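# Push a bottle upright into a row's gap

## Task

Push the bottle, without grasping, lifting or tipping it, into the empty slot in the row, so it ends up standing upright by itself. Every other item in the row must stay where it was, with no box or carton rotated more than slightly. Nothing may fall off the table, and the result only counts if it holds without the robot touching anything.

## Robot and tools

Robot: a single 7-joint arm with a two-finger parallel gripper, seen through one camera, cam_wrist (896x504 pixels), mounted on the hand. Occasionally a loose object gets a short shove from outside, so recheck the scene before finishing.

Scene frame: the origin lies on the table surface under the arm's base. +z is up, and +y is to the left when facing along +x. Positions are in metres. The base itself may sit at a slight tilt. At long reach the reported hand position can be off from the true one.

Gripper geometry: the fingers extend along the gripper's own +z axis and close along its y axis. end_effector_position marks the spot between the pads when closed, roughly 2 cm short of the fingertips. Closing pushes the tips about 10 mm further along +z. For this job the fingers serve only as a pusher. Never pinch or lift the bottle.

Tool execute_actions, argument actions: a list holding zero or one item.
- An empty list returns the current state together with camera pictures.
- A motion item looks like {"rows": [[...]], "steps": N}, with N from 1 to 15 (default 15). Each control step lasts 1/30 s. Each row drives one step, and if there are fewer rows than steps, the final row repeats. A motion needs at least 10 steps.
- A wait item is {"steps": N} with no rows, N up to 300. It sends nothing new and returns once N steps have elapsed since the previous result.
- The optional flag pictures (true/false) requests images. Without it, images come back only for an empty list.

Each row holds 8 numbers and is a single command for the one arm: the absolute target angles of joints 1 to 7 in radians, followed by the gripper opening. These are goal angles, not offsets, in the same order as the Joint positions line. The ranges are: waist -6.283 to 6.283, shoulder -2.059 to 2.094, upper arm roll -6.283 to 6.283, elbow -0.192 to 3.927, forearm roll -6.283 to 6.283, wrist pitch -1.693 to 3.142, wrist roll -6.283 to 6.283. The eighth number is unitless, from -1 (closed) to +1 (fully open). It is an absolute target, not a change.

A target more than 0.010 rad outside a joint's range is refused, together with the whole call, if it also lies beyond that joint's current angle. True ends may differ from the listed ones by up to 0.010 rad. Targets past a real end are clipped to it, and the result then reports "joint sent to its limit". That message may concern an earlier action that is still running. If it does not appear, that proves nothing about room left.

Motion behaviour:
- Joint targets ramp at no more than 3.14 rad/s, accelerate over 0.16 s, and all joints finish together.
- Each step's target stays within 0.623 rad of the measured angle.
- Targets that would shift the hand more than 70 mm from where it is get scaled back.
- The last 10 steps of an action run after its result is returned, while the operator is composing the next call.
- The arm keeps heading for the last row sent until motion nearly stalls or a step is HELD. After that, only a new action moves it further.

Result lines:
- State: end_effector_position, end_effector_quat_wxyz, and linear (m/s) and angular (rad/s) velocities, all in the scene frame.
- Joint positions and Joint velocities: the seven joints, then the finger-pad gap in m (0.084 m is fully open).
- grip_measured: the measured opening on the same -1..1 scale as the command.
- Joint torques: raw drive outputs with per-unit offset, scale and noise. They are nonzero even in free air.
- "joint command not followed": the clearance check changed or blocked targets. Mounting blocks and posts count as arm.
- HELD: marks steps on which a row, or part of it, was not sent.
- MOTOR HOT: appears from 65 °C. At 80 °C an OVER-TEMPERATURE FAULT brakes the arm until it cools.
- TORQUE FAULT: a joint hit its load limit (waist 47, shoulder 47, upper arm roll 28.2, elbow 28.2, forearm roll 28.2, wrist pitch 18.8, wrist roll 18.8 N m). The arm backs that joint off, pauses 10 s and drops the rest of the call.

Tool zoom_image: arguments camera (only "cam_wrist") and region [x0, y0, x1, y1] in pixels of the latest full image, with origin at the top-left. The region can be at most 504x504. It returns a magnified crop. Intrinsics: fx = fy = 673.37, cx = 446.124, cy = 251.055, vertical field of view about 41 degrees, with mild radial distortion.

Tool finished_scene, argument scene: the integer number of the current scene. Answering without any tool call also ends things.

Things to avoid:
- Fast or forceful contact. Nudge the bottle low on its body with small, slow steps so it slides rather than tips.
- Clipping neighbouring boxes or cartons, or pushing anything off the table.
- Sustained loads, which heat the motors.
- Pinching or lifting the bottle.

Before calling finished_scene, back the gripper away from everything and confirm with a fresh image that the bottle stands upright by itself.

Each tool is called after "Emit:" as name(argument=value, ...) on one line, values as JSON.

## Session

Emit:
execute_actions(actions=[])

Scene clock: 0.00 s of 4500.00 s.
end_effector_position=(+0.4179, +0.3283, +0.3455) grip_measured=+1.00 end_effector_quat_wxyz=(-0.005, +0.731, -0.495, +0.470) end_effector_velocity=(-0.000, -0.000, -0.000) end_effector_angular_velocity=(-0.000, +0.001, +0.000)
Joint positions: [-0.252 -0.919  0.42   0.499  0.397  0.535  1.535  0.084]
Joint velocities: [ 0.     0.     0.001 -0.001  0.    -0.001 -0.    -0.   ]
Joint torques (N m, as the arm reports them, + toward a larger angle): no reading

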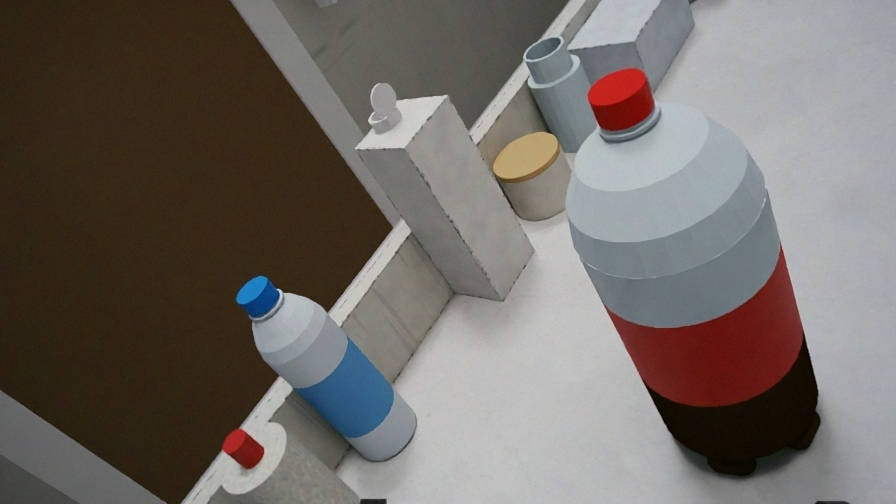

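Emit:
execute_actions(actions=[{"rows":[[0.3,-0.88,-0.2,1.0,0.26,0.87,1.0,-1]]}])

Emit:
execute_actions(actions=[{"rows":[[1.38,-0.792,-1.458,1.7,0,1.55,0,-1]]}])

Emit:
execute_actions(actions=[{"steps":40}], pictures=true)

Scene clock: 0.73 s of 4500.00 s.
end_effector_position=(+0.4162, +0.3578, +0.3590) grip_measured=+0.26 end_effector_quat_wxyz=(-0.012, +0.762, -0.466, +0.449) end_effector_velocity=(-0.009, +0.480, +0.279) end_effector_angular_velocity=(+0.141, +0.494, +1.264)
Joint positions: [-0.18  -0.911  0.34   0.56   0.378  0.581  1.464  0.055]
Joint velocities: [ 0.991  0.053 -1.118  0.974 -0.239  0.551 -0.923 -0.207]
Joint torques (N m, as the arm reports them, + toward a larger angle): [ -1.34  -3.24 -12.72   8.1    0.54  -2.97  -0.29]
Steps of this call (steps 1 to 17: nothing new was sent; steps 18 to 22: the first 5 steps of this action). Readings (joint positions):
18: [-0.252 -0.919 0.420 0.499 0.397 0.535 1.535]
19: [-0.249 -0.918 0.417 0.501 0.396 0.537 1.531]
21: [-0.213 -0.914 0.376 0.530 0.386 0.562 1.494]
22: the state above

Scene clock: 1.23 s of 4500.00 s.
end_effector_position=(+0.3991, +0.4704, +0.5299) grip_measured=-1.00 end_effector_quat_wxyz=(-0.061, +0.910, -0.229, +0.341) end_effector_velocity=(-0.019, -0.043, +0.369) end_effector_angular_velocity=(-0.664, +0.777, +1.180)
Joint positions: [ 0.352 -0.867 -0.238  1.062  0.221  0.952  0.945  0.   ]
Joint velocities: [ 1.423  0.219 -1.394  1.425 -0.626  1.436 -1.411  0.   ]
Joint torques (N m, as the arm reports them, + toward a larger angle): [ -1.26  -7.63 -10.96   9.28  -0.07  -2.83  -0.5 ]
Steps of this call (steps 1 to 10: the last 10 steps of your previous action; steps 11 to 15: the first 5 steps of this action). Readings (joint positions):
11: [0.182 -0.889 -0.066 0.894 0.289 0.798 1.115]
12: [0.219 -0.886 -0.107 0.928 0.279 0.823 1.077]
14: [0.305 -0.874 -0.193 1.014 0.243 0.904 0.992]
15: the state above

Scene clock: 2.57 s of 4500.00 s.
end_effector_position=(+0.5170, +0.1892, +0.5443) grip_measured=-1.00 end_effector_quat_wxyz=(+0.001, +0.997, -0.001, +0.075) end_effector_velocity=(+0.001, -0.004, -0.001) end_effector_angular_velocity=(+0.002, +0.002, -0.005)
Joint positions: [ 1.379 -0.792 -1.457  1.7    0.     1.55   0.     0.   ]
Joint velocities: [ 0.004 -0.003 -0.008 -0.    -0.001 -0.001 -0.001  0.   ]
Joint torques (N m, as the arm reports them, + toward a larger angle): [-13.06  -1.82   0.67  12.74   0.49  -2.05  -0.3 ]
Kept back: nothing.
Steps of this call (steps 1 to 10: the last 10 steps of your previous action; steps 11 to 40: the robot went on to your last target). Readings (joint positions):
1: [0.399 -0.860 -0.286 1.109 0.201 1.000 0.898]
2: [0.446 -0.854 -0.333 1.156 0.184 1.046 0.851]
4: [0.540 -0.844 -0.428 1.246 0.153 1.129 0.757]
8: [0.739 -0.829 -0.628 1.395 0.104 1.265 0.557]
40: the state above

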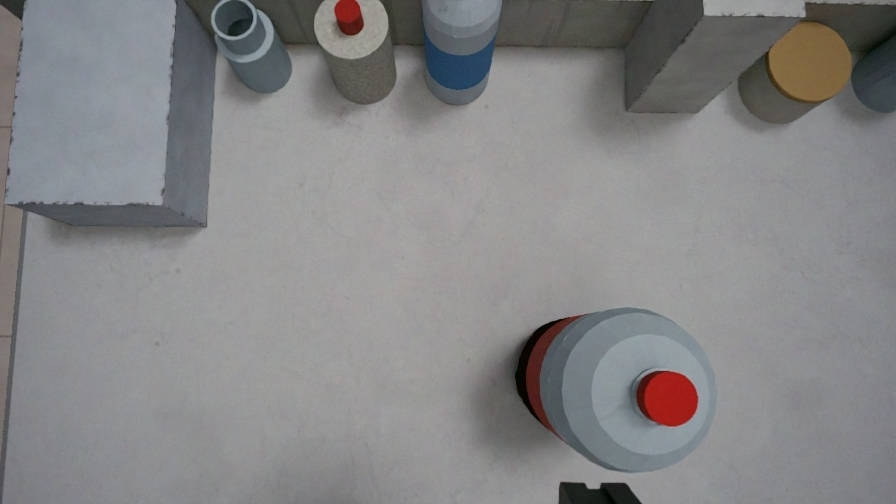

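Emit:
execute_actions(actions=[{"rows":[[1.38,-0.792,-1.458,0.75,0,1.2,0,-1]]}])

Emit:
execute_actions(actions=[{"steps":23}])

Emit:
execute_actions(actions=[{"rows":[[1.38,-0.792,-1.458,0.27,0,-0.2,-0.22,-1]]}])

Emit:
execute_actions(actions=[{"steps":18}])

Emit:
execute_actions(actions=[{"rows":[[1.842,-0.9,-1.842,0.29,0,-0.66,-0.22,-1]]}])

Emit:
execute_actions(actions=[{"rows":[[2.244,-1.101,-2.227,0.4,0,-1.05,-0.22,-1]]}])

Emit:
execute_actions(actions=[{"steps":18}], pictures=true)

Scene clock: 3.77 s of 4500.00 s.
end_effector_position=(+0.5182, +0.1874, +0.5159) grip_measured=-1.00 end_effector_quat_wxyz=(+0.001, +0.998, -0.002, +0.061) end_effector_velocity=(-0.028, -0.007, -0.492) end_effector_angular_velocity=(+0.007, +0.629, -0.011)
Joint positions: [ 1.377 -0.793 -1.458  1.622  0.     1.501  0.     0.   ]
Joint velocities: [ 0.021 -0.006 -0.024 -1.241 -0.003 -0.626  0.     0.   ]
Joint torques (N m, as the arm reports them, + toward a larger angle): [-8.75  0.2   2.    8.13  0.12 -1.37 -0.25]
Steps of this call (steps 1 to 30: the robot went on to your last target; step 31: nothing new was sent; steps 32 to 36: the first 5 steps of this action). Readings (joint positions):
32: [1.380 -0.792 -1.458 1.700 0.000 1.550 0.000]
33: [1.380 -0.792 -1.458 1.697 0.000 1.547 -0.000]
35: [1.377 -0.792 -1.458 1.660 0.000 1.522 -0.000]
36: the state above

Scene clock: 4.53 s of 4500.00 s.
end_effector_position=(+0.3582, +0.1884, +0.2297) grip_measured=-1.00 end_effector_quat_wxyz=(+0.001, +0.981, -0.001, -0.191) end_effector_velocity=(-0.333, +0.000, -0.276) end_effector_angular_velocity=(+0.003, +0.656, +0.000)
Joint positions: [ 1.38  -0.792 -1.458  0.846 -0.     1.23   0.     0.   ]
Joint velocities: [-0.001 -0.001  0.001 -0.949  0.    -0.292 -0.002  0.   ]
Joint torques (N m, as the arm reports them, + toward a larger angle): [-12.32  -1.26   0.8   11.24   0.2   -0.89  -0.19]
Kept back: nothing.
Steps of this call (steps 1 to 10: the last 10 steps of your previous action; steps 11 to 23: the robot went on to your last target). Readings (joint positions):
1: [1.378 -0.793 -1.459 1.580 -0.000 1.481 0.000]
2: [1.380 -0.792 -1.459 1.540 -0.000 1.463 0.000]
4: [1.381 -0.792 -1.457 1.470 0.000 1.432 -0.000]
8: [1.381 -0.792 -1.458 1.334 -0.000 1.382 0.000]
23: the state above

Scene clock: 4.70 s of 4500.00 s.
end_effector_position=(+0.3171, +0.1882, +0.1831) grip_measured=-1.00 end_effector_quat_wxyz=(-0.003, +0.978, +0.016, -0.209) end_effector_velocity=(-0.155, -0.002, -0.335) end_effector_angular_velocity=(+0.218, -0.376, +0.488)
Joint positions: [ 1.38  -0.792 -1.458  0.682 -0.     1.103 -0.036  0.   ]
Joint velocities: [ 0.001  0.001 -0.003 -1.167  0.    -1.544 -0.537  0.   ]
Joint torques (N m, as the arm reports them, + toward a larger angle): [-10.99  -1.08   0.86   8.74  -0.05  -1.05   0.46]
Steps of this call (steps 1 to 5: the first 5 steps of this action). Readings (joint positions):
1: [1.380 -0.792 -1.458 0.815 -0.000 1.221 -0.000]
2: [1.380 -0.792 -1.458 0.786 -0.000 1.209 -0.002]
4: [1.380 -0.792 -1.458 0.720 -0.000 1.151 -0.019]
5: the state above

Scene clock: 5.30 s of 4500.00 s.
end_effector_position=(+0.4182, +0.1879, +0.1572) grip_measured=-1.00 end_effector_quat_wxyz=(+0.025, +0.970, +0.105, +0.217) end_effector_velocity=(+0.050, +0.002, +0.053) end_effector_angular_velocity=(-0.012, -0.381, +0.026)
Joint positions: [ 1.379 -0.792 -1.458  0.276  0.    -0.165 -0.218  0.   ]
Joint velocities: [ 0.006  0.002  0.    -0.078 -0.001 -0.463 -0.022  0.   ]
Joint torques (N m, as the arm reports them, + toward a larger angle): [-8.92 -1.17  1.14  7.26 -0.11 -1.89  0.06]
Kept back: nothing.
Steps of this call (steps 1 to 10: the last 10 steps of your previous action; steps 11 to 18: the robot went on to your last target). Readings (joint positions):
1: [1.380 -0.792 -1.458 0.642 -0.000 1.048 -0.054]
2: [1.380 -0.792 -1.458 0.601 -0.000 0.989 -0.073]
4: [1.380 -0.792 -1.458 0.513 -0.000 0.847 -0.112]
8: [1.381 -0.792 -1.458 0.351 -0.000 0.475 -0.182]
18: the state above

Scene clock: 5.47 s of 4500.00 s.
end_effector_position=(+0.4305, +0.1874, +0.1556) grip_measured=-1.00 end_effector_quat_wxyz=(+0.018, +0.963, +0.095, +0.250) end_effector_velocity=(+0.114, -0.023, -0.129) end_effector_angular_velocity=(+0.406, -0.637, -0.288)
Joint positions: [ 1.472 -0.813 -1.536  0.28  -0.    -0.292 -0.22   0.   ]
Joint velocities: [ 1.67  -0.393 -1.396  0.102 -0.001 -1.734 -0.003  0.   ]
Joint torques (N m, as the arm reports them, + toward a larger angle): [ 3.76 -3.42 -2.    4.18  0.22 -3.39 -0.18]
Steps of this call (steps 1 to 5: the first 5 steps of this action). Readings (joint positions):
1: [1.380 -0.792 -1.458 0.274 0.000 -0.177 -0.219]
2: [1.383 -0.793 -1.461 0.273 -0.000 -0.189 -0.219]
4: [1.425 -0.802 -1.497 0.277 -0.000 -0.242 -0.220]
5: the state above

Scene clock: 5.97 s of 4500.00 s.
end_effector_position=(+0.4376, +0.1550, +0.1033) grip_measured=-1.00 end_effector_quat_wxyz=(+0.022, +0.950, +0.035, +0.310) end_effector_velocity=(+0.050, -0.266, -0.204) end_effector_angular_velocity=(-0.040, -0.461, -0.692)
Joint positions: [ 1.931 -0.944 -1.928  0.317 -0.001 -0.752 -0.22   0.   ]
Joint velocities: [ 1.597 -0.8   -1.528  0.462 -0.001 -1.537 -0.001  0.   ]
Joint torques (N m, as the arm reports them, + toward a larger angle): [-2.75  0.24 -2.29  1.45  0.49 -2.52 -0.22]
Steps of this call (steps 1 to 10: the last 10 steps of your previous action; steps 11 to 15: the first 5 steps of this action). Readings (joint positions):
11: [1.837 -0.899 -1.838 0.290 -0.000 -0.655 -0.220]
12: [1.841 -0.900 -1.842 0.291 -0.000 -0.661 -0.220]
14: [1.885 -0.921 -1.884 0.304 -0.001 -0.706 -0.220]
15: the state above

Scene clock: 6.57 s of 4500.00 s.
end_effector_position=(+0.4232, +0.0912, +0.0541) grip_measured=-1.00 end_effector_quat_wxyz=(+0.079, +0.940, -0.008, +0.333) end_effector_velocity=(-0.002, -0.002, -0.002) end_effector_angular_velocity=(-0.002, +0.003, -0.004)
Joint positions: [ 2.243 -1.1   -2.226  0.4   -0.    -1.05  -0.22   0.   ]
Joint velocities: [ 0.006 -0.004 -0.006  0.001  0.001 -0.004  0.     0.   ]
Joint torques (N m, as the arm reports them, + toward a larger angle): [-13.47  11.63   0.76  -0.32  -0.31  -2.94  -0.22]
Kept back: nothing.
Steps of this call (steps 1 to 10: the last 10 steps of your previous action; steps 11 to 18: the robot went on to your last target). Readings (joint positions):
1: [1.988 -0.973 -1.983 0.333 -0.000 -0.806 -0.220]
2: [2.045 -1.002 -2.038 0.348 -0.000 -0.859 -0.220]
4: [2.146 -1.053 -2.134 0.374 0.000 -0.953 -0.220]
8: [2.229 -1.095 -2.213 0.394 0.000 -1.033 -0.220]
18: the state above

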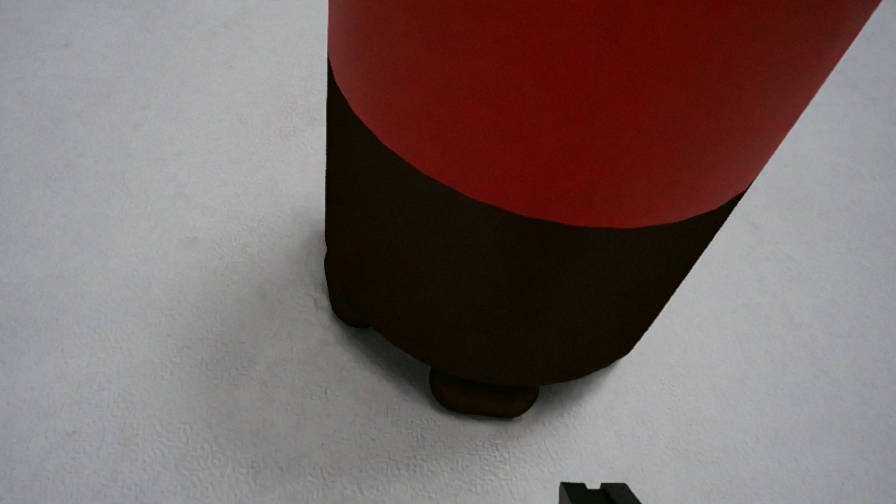

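Consistent with alignment. Push.

Emit:
execute_actions(actions=[{"rows":[[2.245,-1.099,-2.225,0.415,0,-1.035,-0.22,-1],[2.246,-1.098,-2.224,0.43,0,-1.02,-0.22,-1],[2.247,-1.096,-2.223,0.442,0,-1.008,-0.22,-1],[2.248,-1.095,-2.222,0.454,0,-0.996,-0.22,-1],[2.249,-1.094,-2.221,0.466,0,-0.984,-0.22,-1],[2.25,-1.093,-2.22,0.478,0,-0.972,-0.22,-1],[2.251,-1.092,-2.219,0.49,0,-0.96,-0.22,-1],[2.252,-1.091,-2.218,0.502,0,-0.948,-0.22,-1],[2.253,-1.09,-2.217,0.514,0,-0.936,-0.22,-1],[2.254,-1.088,-2.216,0.526,0,-0.924,-0.22,-1],[2.255,-1.087,-2.215,0.538,0,-0.912,-0.22,-1],[2.257,-1.086,-2.214,0.55,0,-0.9,-0.22,-1],[2.258,-1.085,-2.213,0.562,0,-0.889,-0.22,-1],[2.259,-1.084,-2.212,0.575,0,-0.877,-0.22,-1],[2.26,-1.083,-2.21,0.59,0,-0.862,-0.22,-1]]}])

Emit:
execute_actions(actions=[{"rows":[[2.262,-1.081,-2.209,0.605,0,-0.848,-0.22,-1],[2.263,-1.08,-2.207,0.62,0,-0.833,-0.22,-1],[2.265,-1.078,-2.206,0.635,0,-0.819,-0.22,-1],[2.266,-1.077,-2.205,0.65,0,-0.805,-0.22,-1],[2.27,-1.078,-2.206,0.665,0,-0.794,-0.22,-1],[2.275,-1.08,-2.206,0.68,0,-0.782,-0.22,-1],[2.279,-1.081,-2.207,0.695,0,-0.771,-0.22,-1],[2.283,-1.082,-2.208,0.71,0,-0.76,-0.22,-1],[2.288,-1.083,-2.209,0.725,0,-0.748,-0.22,-1],[2.292,-1.085,-2.209,0.74,0,-0.737,-0.22,-1],[2.297,-1.086,-2.21,0.755,0,-0.726,-0.22,-1],[2.301,-1.087,-2.211,0.77,0,-0.714,-0.22,-1],[2.305,-1.088,-2.212,0.785,0,-0.703,-0.22,-1],[2.31,-1.09,-2.212,0.801,0,-0.692,-0.22,-1],[2.314,-1.091,-2.213,0.816,0,-0.68,-0.22,-1]]}])

Emit:
execute_actions(actions=[{"steps":16}], pictures=true)

Scene clock: 8.13 s of 4500.00 s.
end_effector_position=(+0.4323, +0.0909, +0.0525) grip_measured=-1.00 end_effector_quat_wxyz=(+0.078, +0.940, -0.006, +0.332) end_effector_velocity=(+0.126, -0.006, -0.003) end_effector_angular_velocity=(-0.012, -0.032, +0.059)
Joint positions: [ 2.246 -1.098 -2.224  0.427  0.    -1.023 -0.22   0.   ]
Joint velocities: [ 0.022  0.038  0.029  0.338 -0.001  0.311 -0.001  0.   ]
Joint torques (N m, as the arm reports them, + toward a larger angle): [-13.12  13.26   0.16   0.51  -0.56  -3.1   -0.15]
Steps of this call (steps 1 to 15: the robot went on to your last target; steps 16 to 42: nothing new was sent; steps 43 to 47: the first 5 steps of this action). Readings (joint positions):
43: [2.244 -1.101 -2.227 0.400 0.000 -1.050 -0.220]
44: [2.244 -1.101 -2.227 0.402 0.000 -1.047 -0.220]
46: [2.245 -1.099 -2.225 0.416 0.000 -1.032 -0.220]
47: the state above

Scene clock: 8.63 s of 4500.00 s.
end_effector_position=(+0.4990, +0.0915, +0.0518) grip_measured=-1.00 end_effector_quat_wxyz=(+0.073, +0.940, +0.010, +0.334) end_effector_velocity=(+0.163, +0.007, +0.018) end_effector_angular_velocity=(-0.007, -0.030, +0.083)
Joint positions: [ 2.263 -1.081 -2.208  0.612  0.    -0.84  -0.22   0.   ]
Joint velocities: [ 0.043  0.042  0.039  0.443 -0.001  0.407  0.     0.   ]
Joint torques (N m, as the arm reports them, + toward a larger angle): [-17.07  13.59   0.46   3.93  -0.7   -3.71  -0.27]
Steps of this call (steps 1 to 10: the last 10 steps of your previous action; steps 11 to 15: the first 5 steps of this action). Readings (joint positions):
11: [2.257 -1.086 -2.214 0.556 0.000 -0.894 -0.220]
12: [2.259 -1.085 -2.212 0.569 0.000 -0.881 -0.220]
14: [2.261 -1.082 -2.210 0.597 0.000 -0.854 -0.220]
15: the state above

Scene clock: 9.17 s of 4500.00 s.
end_effector_position=(+0.5630, +0.0934, +0.0511) grip_measured=-1.00 end_effector_quat_wxyz=(+0.068, +0.939, +0.022, +0.336) end_effector_velocity=(+0.002, -0.002, -0.010) end_effector_angular_velocity=(+0.002, +0.034, -0.001)
Joint positions: [ 2.313 -1.09  -2.213  0.812 -0.    -0.684 -0.22   0.   ]
Joint velocities: [ 0.016 -0.008 -0.01   0.028  0.002  0.046 -0.002  0.   ]
Joint torques (N m, as the arm reports them, + toward a larger angle): [-18.21  14.65   0.24   5.05  -0.4   -3.29  -0.17]
Kept back: nothing.
Steps of this call (steps 1 to 10: the last 10 steps of your previous action; steps 11 to 16: the robot went on to your last target). Readings (joint positions):
1: [2.264 -1.079 -2.207 0.627 -0.000 -0.827 -0.220]
2: [2.267 -1.079 -2.207 0.642 -0.000 -0.814 -0.220]
4: [2.273 -1.080 -2.207 0.672 -0.000 -0.790 -0.220]
8: [2.290 -1.084 -2.209 0.732 0.000 -0.744 -0.220]
16: the state above

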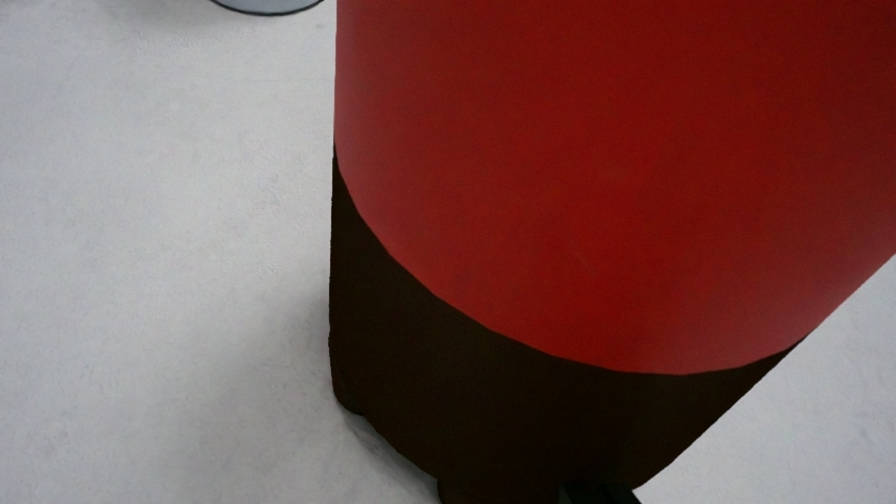

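Emit:
execute_actions(actions=[{"rows":[[2.319,-1.092,-2.214,0.833,0,-0.668,-0.217,-1],[2.324,-1.094,-2.215,0.849,0,-0.655,-0.214,-1],[2.328,-1.095,-2.215,0.866,0,-0.643,-0.211,-1],[2.333,-1.097,-2.216,0.883,0,-0.63,-0.208,-1],[2.338,-1.098,-2.217,0.9,0,-0.618,-0.205,-1],[2.343,-1.099,-2.218,0.916,0,-0.606,-0.202,-1],[2.348,-1.101,-2.219,0.933,0,-0.593,-0.199,-1],[2.352,-1.102,-2.219,0.95,0,-0.581,-0.196,-1],[2.357,-1.104,-2.22,0.966,0,-0.568,-0.193,-1],[2.362,-1.105,-2.221,0.983,0,-0.556,-0.19,-1]],"steps":10}])

Emit:
execute_actions(actions=[{"rows":[[2.37,-1.109,-2.223,1.004,0,-0.543,-0.187,-1],[2.378,-1.113,-2.226,1.026,0,-0.529,-0.184,-1],[2.385,-1.117,-2.228,1.047,0,-0.516,-0.181,-1],[2.393,-1.121,-2.23,1.069,0,-0.502,-0.178,-1],[2.401,-1.125,-2.233,1.09,0,-0.489,-0.175,-1],[2.409,-1.129,-2.235,1.112,0,-0.476,-0.172,-1],[2.417,-1.133,-2.237,1.133,0,-0.462,-0.169,-1],[2.424,-1.137,-2.24,1.155,0,-0.449,-0.166,-1],[2.432,-1.141,-2.242,1.176,0,-0.435,-0.163,-1],[2.44,-1.145,-2.244,1.198,0,-0.422,-0.16,-1],[2.448,-1.149,-2.247,1.219,0,-0.409,-0.157,-1],[2.456,-1.153,-2.249,1.241,0,-0.395,-0.154,-1]],"steps":12}])

Emit:
execute_actions(actions=[{"steps":16}], pictures=true)

Scene clock: 10.57 s of 4500.00 s.
end_effector_position=(+0.5639, +0.0933, +0.0508) grip_measured=-1.00 end_effector_quat_wxyz=(+0.068, +0.939, +0.022, +0.336) end_effector_velocity=(-0.000, +0.000, -0.000) end_effector_angular_velocity=(+0.000, +0.001, +0.000)
Joint positions: [ 2.314 -1.091 -2.213  0.816 -0.    -0.68  -0.22   0.   ]
Joint velocities: [-0.     0.     0.    -0.001 -0.     0.001  0.     0.   ]
Joint torques (N m, as the arm reports them, + toward a larger angle): [-17.83  14.95   1.07   5.34  -0.5   -3.5   -0.06]
Kept back: the last 10 steps of this action.
Steps of this call (steps 1 to 15: the robot went on to your last target; steps 16 to 42: nothing new was sent). Readings (joint positions):
1: [2.313 -1.091 -2.213 0.813 -0.000 -0.682 -0.220]
2: [2.313 -1.091 -2.213 0.814 -0.000 -0.681 -0.220]
4: [2.314 -1.091 -2.213 0.814 0.000 -0.681 -0.220]
8: [2.314 -1.091 -2.213 0.815 0.000 -0.680 -0.220]
42: the state above

Scene clock: 10.97 s of 4500.00 s.
end_effector_position=(+0.6064, +0.0963, +0.0526) grip_measured=-1.00 end_effector_quat_wxyz=(+0.061, +0.939, +0.018, +0.338) end_effector_velocity=(+0.148, +0.011, +0.007) end_effector_angular_velocity=(+0.055, -0.011, -0.010)
Joint positions: [ 2.355 -1.103 -2.22   0.958 -0.    -0.575 -0.195  0.   ]
Joint velocities: [ 0.16  -0.056 -0.034  0.513  0.     0.363  0.087  0.   ]
Joint torques (N m, as the arm reports them, + toward a larger angle): [-19.35  16.35   1.2    7.48  -0.5   -3.47   0.03]
Steps of this call (steps 1 to 10: the last 10 steps of your previous action; steps 11 to 12: the first 2 steps of this action). Readings (joint positions):
11: [2.350 -1.101 -2.219 0.941 -0.000 -0.588 -0.198]
12: the state above

Scene clock: 11.50 s of 4500.00 s.
end_effector_position=(+0.6789, +0.0997, +0.0534) grip_measured=-1.00 end_effector_quat_wxyz=(+0.051, +0.939, +0.010, +0.340) end_effector_velocity=(+0.009, -0.003, -0.010) end_effector_angular_velocity=(+0.007, +0.028, -0.010)
Joint positions: [ 2.454 -1.151 -2.248  1.235 -0.    -0.4   -0.155  0.   ]
Joint velocities: [ 0.029 -0.018 -0.016  0.061  0.     0.057  0.012  0.   ]
Joint torques (N m, as the arm reports them, + toward a larger angle): [-21.84  18.85   0.42   7.92   0.04  -2.92  -0.06]
Kept back: nothing.
Steps of this call (steps 1 to 10: the last 10 steps of your previous action; steps 11 to 16: the robot went on to your last target). Readings (joint positions):
1: [2.361 -1.105 -2.221 0.975 -0.000 -0.563 -0.192]
2: [2.367 -1.108 -2.223 0.994 -0.000 -0.550 -0.189]
4: [2.381 -1.115 -2.227 1.034 -0.000 -0.525 -0.183]
8: [2.411 -1.130 -2.236 1.119 -0.000 -0.472 -0.171]
16: the state above

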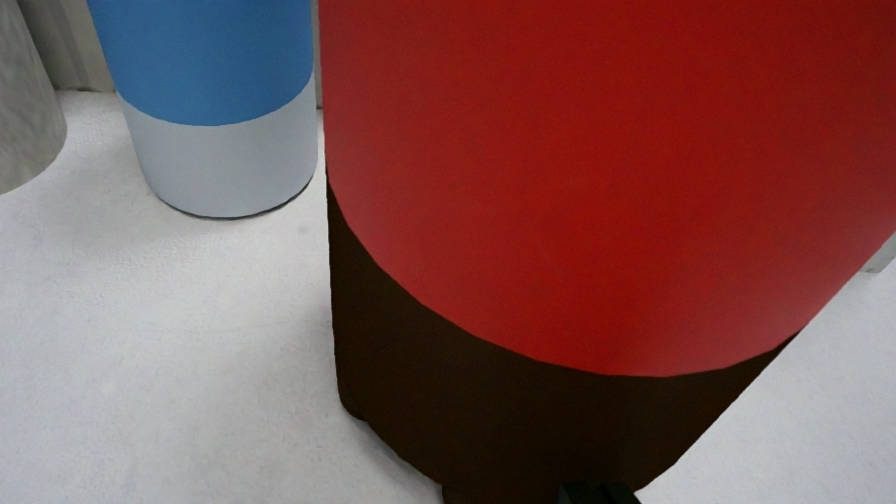

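Emit:
execute_actions(actions=[{"rows":[[2.463,-1.157,-2.251,1.262,0,-0.382,-0.154,-1],[2.471,-1.161,-2.254,1.284,0,-0.368,-0.154,-1],[2.479,-1.165,-2.256,1.305,0,-0.355,-0.154,-1],[2.486,-1.17,-2.258,1.323,0,-0.345,-0.154,-1],[2.493,-1.175,-2.26,1.341,0,-0.334,-0.154,-1],[2.5,-1.179,-2.262,1.36,0,-0.324,-0.154,-1],[2.507,-1.184,-2.264,1.378,0,-0.314,-0.154,-1],[2.514,-1.189,-2.266,1.396,0,-0.303,-0.154,-1],[2.521,-1.194,-2.268,1.414,0,-0.293,-0.154,-1],[2.528,-1.198,-2.27,1.432,0,-0.283,-0.154,-1],[2.535,-1.203,-2.272,1.45,0,-0.272,-0.154,-1],[2.542,-1.208,-2.274,1.469,0,-0.262,-0.154,-1],[2.549,-1.213,-2.276,1.487,0,-0.252,-0.154,-1],[2.556,-1.217,-2.278,1.505,0,-0.241,-0.154,-1],[2.563,-1.222,-2.28,1.523,0,-0.231,-0.154,-1]]}])

Emit:
execute_actions(actions=[{"steps":18}])

Emit:
execute_actions(actions=[{"rows":[[2.456,-1.153,-2.249,1.241,0,-0.395,-0.154,-1]]}])

Emit:
execute_actions(actions=[{"steps":14}], pictures=true)

Scene clock: 12.83 s of 4500.00 s.
end_effector_position=(+0.6887, +0.0995, +0.0529) grip_measured=-1.00 end_effector_quat_wxyz=(+0.050, +0.939, +0.011, +0.339) end_effector_velocity=(+0.122, +0.009, +0.011) end_effector_angular_velocity=(+0.002, -0.021, +0.037)
Joint positions: [ 2.47  -1.161 -2.254  1.279  0.    -0.371 -0.154  0.   ]
Joint velocities: [ 0.178 -0.099 -0.046  0.499 -0.001  0.29  -0.001  0.   ]
Joint torques (N m, as the arm reports them, + toward a larger angle): [-21.01  19.33   1.25   9.56  -0.5   -3.61  -0.19]
Steps of this call (steps 1 to 15: the robot went on to your last target; steps 16 to 35: nothing new was sent; steps 36 to 40: the first 5 steps of this action). Readings (joint positions):
36: [2.456 -1.153 -2.249 1.241 0.000 -0.395 -0.154]
37: [2.457 -1.154 -2.249 1.244 0.000 -0.393 -0.154]
39: [2.464 -1.158 -2.252 1.263 0.000 -0.380 -0.154]
40: the state above

Scene clock: 13.43 s of 4500.00 s.
end_effector_position=(+0.7402, +0.1019, +0.0515) grip_measured=-1.00 end_effector_quat_wxyz=(+0.047, +0.940, +0.016, +0.339) end_effector_velocity=(+0.002, -0.001, -0.004) end_effector_angular_velocity=(+0.001, +0.010, -0.002)
Joint positions: [ 2.562 -1.221 -2.28   1.52  -0.    -0.232 -0.154  0.   ]
Joint velocities: [ 0.01  -0.008 -0.005  0.02   0.     0.017  0.002  0.   ]
Joint torques (N m, as the arm reports them, + toward a larger angle): [-23.79  21.26   0.92  10.08  -0.07  -3.07  -0.06]
Kept back: nothing.
Steps of this call (steps 1 to 10: the last 10 steps of your previous action; steps 11 to 18: the robot went on to your last target). Readings (joint positions):
1: [2.476 -1.164 -2.255 1.296 0.000 -0.361 -0.154]
2: [2.482 -1.168 -2.257 1.314 -0.000 -0.351 -0.154]
4: [2.496 -1.177 -2.260 1.350 -0.000 -0.330 -0.154]
8: [2.524 -1.195 -2.269 1.422 -0.000 -0.290 -0.154]
18: the state above

Scene clock: 13.60 s of 4500.00 s.
end_effector_position=(+0.7248, +0.1017, +0.0531) grip_measured=-1.00 end_effector_quat_wxyz=(+0.048, +0.939, +0.014, +0.341) end_effector_velocity=(-0.303, -0.011, +0.010) end_effector_angular_velocity=(-0.008, -0.023, -0.065)
Joint positions: [ 2.531 -1.2   -2.27   1.44  -0.    -0.283 -0.154  0.   ]
Joint velocities: [-0.568  0.375  0.166 -1.473 -0.001 -0.85  -0.     0.   ]
Joint torques (N m, as the arm reports them, + toward a larger angle): [-25.52  19.81   0.53   4.88  -0.02  -2.5   -0.33]
Steps of this call (steps 1 to 5: the first 5 steps of this action). Readings (joint positions):
1: [2.562 -1.222 -2.280 1.521 -0.000 -0.232 -0.154]
2: [2.562 -1.221 -2.280 1.519 -0.000 -0.233 -0.154]
4: [2.547 -1.211 -2.275 1.482 -0.000 -0.257 -0.154]
5: the state above

Scene clock: 14.07 s of 4500.00 s.
end_effector_position=(+0.6803, +0.0996, +0.0530) grip_measured=-1.00 end_effector_quat_wxyz=(+0.050, +0.939, +0.010, +0.340) end_effector_velocity=(-0.004, -0.000, -0.003) end_effector_angular_velocity=(+0.001, +0.006, -0.002)
Joint positions: [ 2.456 -1.153 -2.249  1.242 -0.    -0.395 -0.154  0.   ]
Joint velocities: [-0.002 -0.     0.    -0.012  0.    -0.004  0.     0.   ]
Joint torques (N m, as the arm reports them, + toward a larger angle): [-22.21  19.01   0.7    8.21  -0.89  -2.85  -0.22]
Kept back: nothing.
Steps of this call (steps 1 to 10: the last 10 steps of your previous action; steps 11 to 14: the robot went on to your last target). Readings (joint positions):
1: [2.511 -1.188 -2.264 1.388 -0.000 -0.312 -0.154]
2: [2.493 -1.176 -2.259 1.339 -0.000 -0.338 -0.154]
4: [2.470 -1.162 -2.254 1.275 0.000 -0.372 -0.154]
8: [2.458 -1.155 -2.250 1.247 -0.000 -0.391 -0.154]
14: the state above

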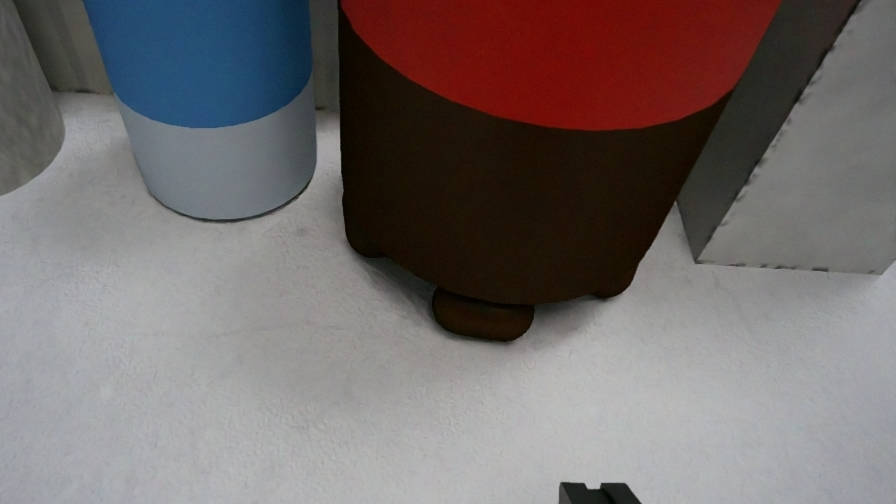

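The bottle is within a few millimetres of the wall and inside the gap.

Emit:
finished_scene(scene=2)

The scene is finished: the task was done.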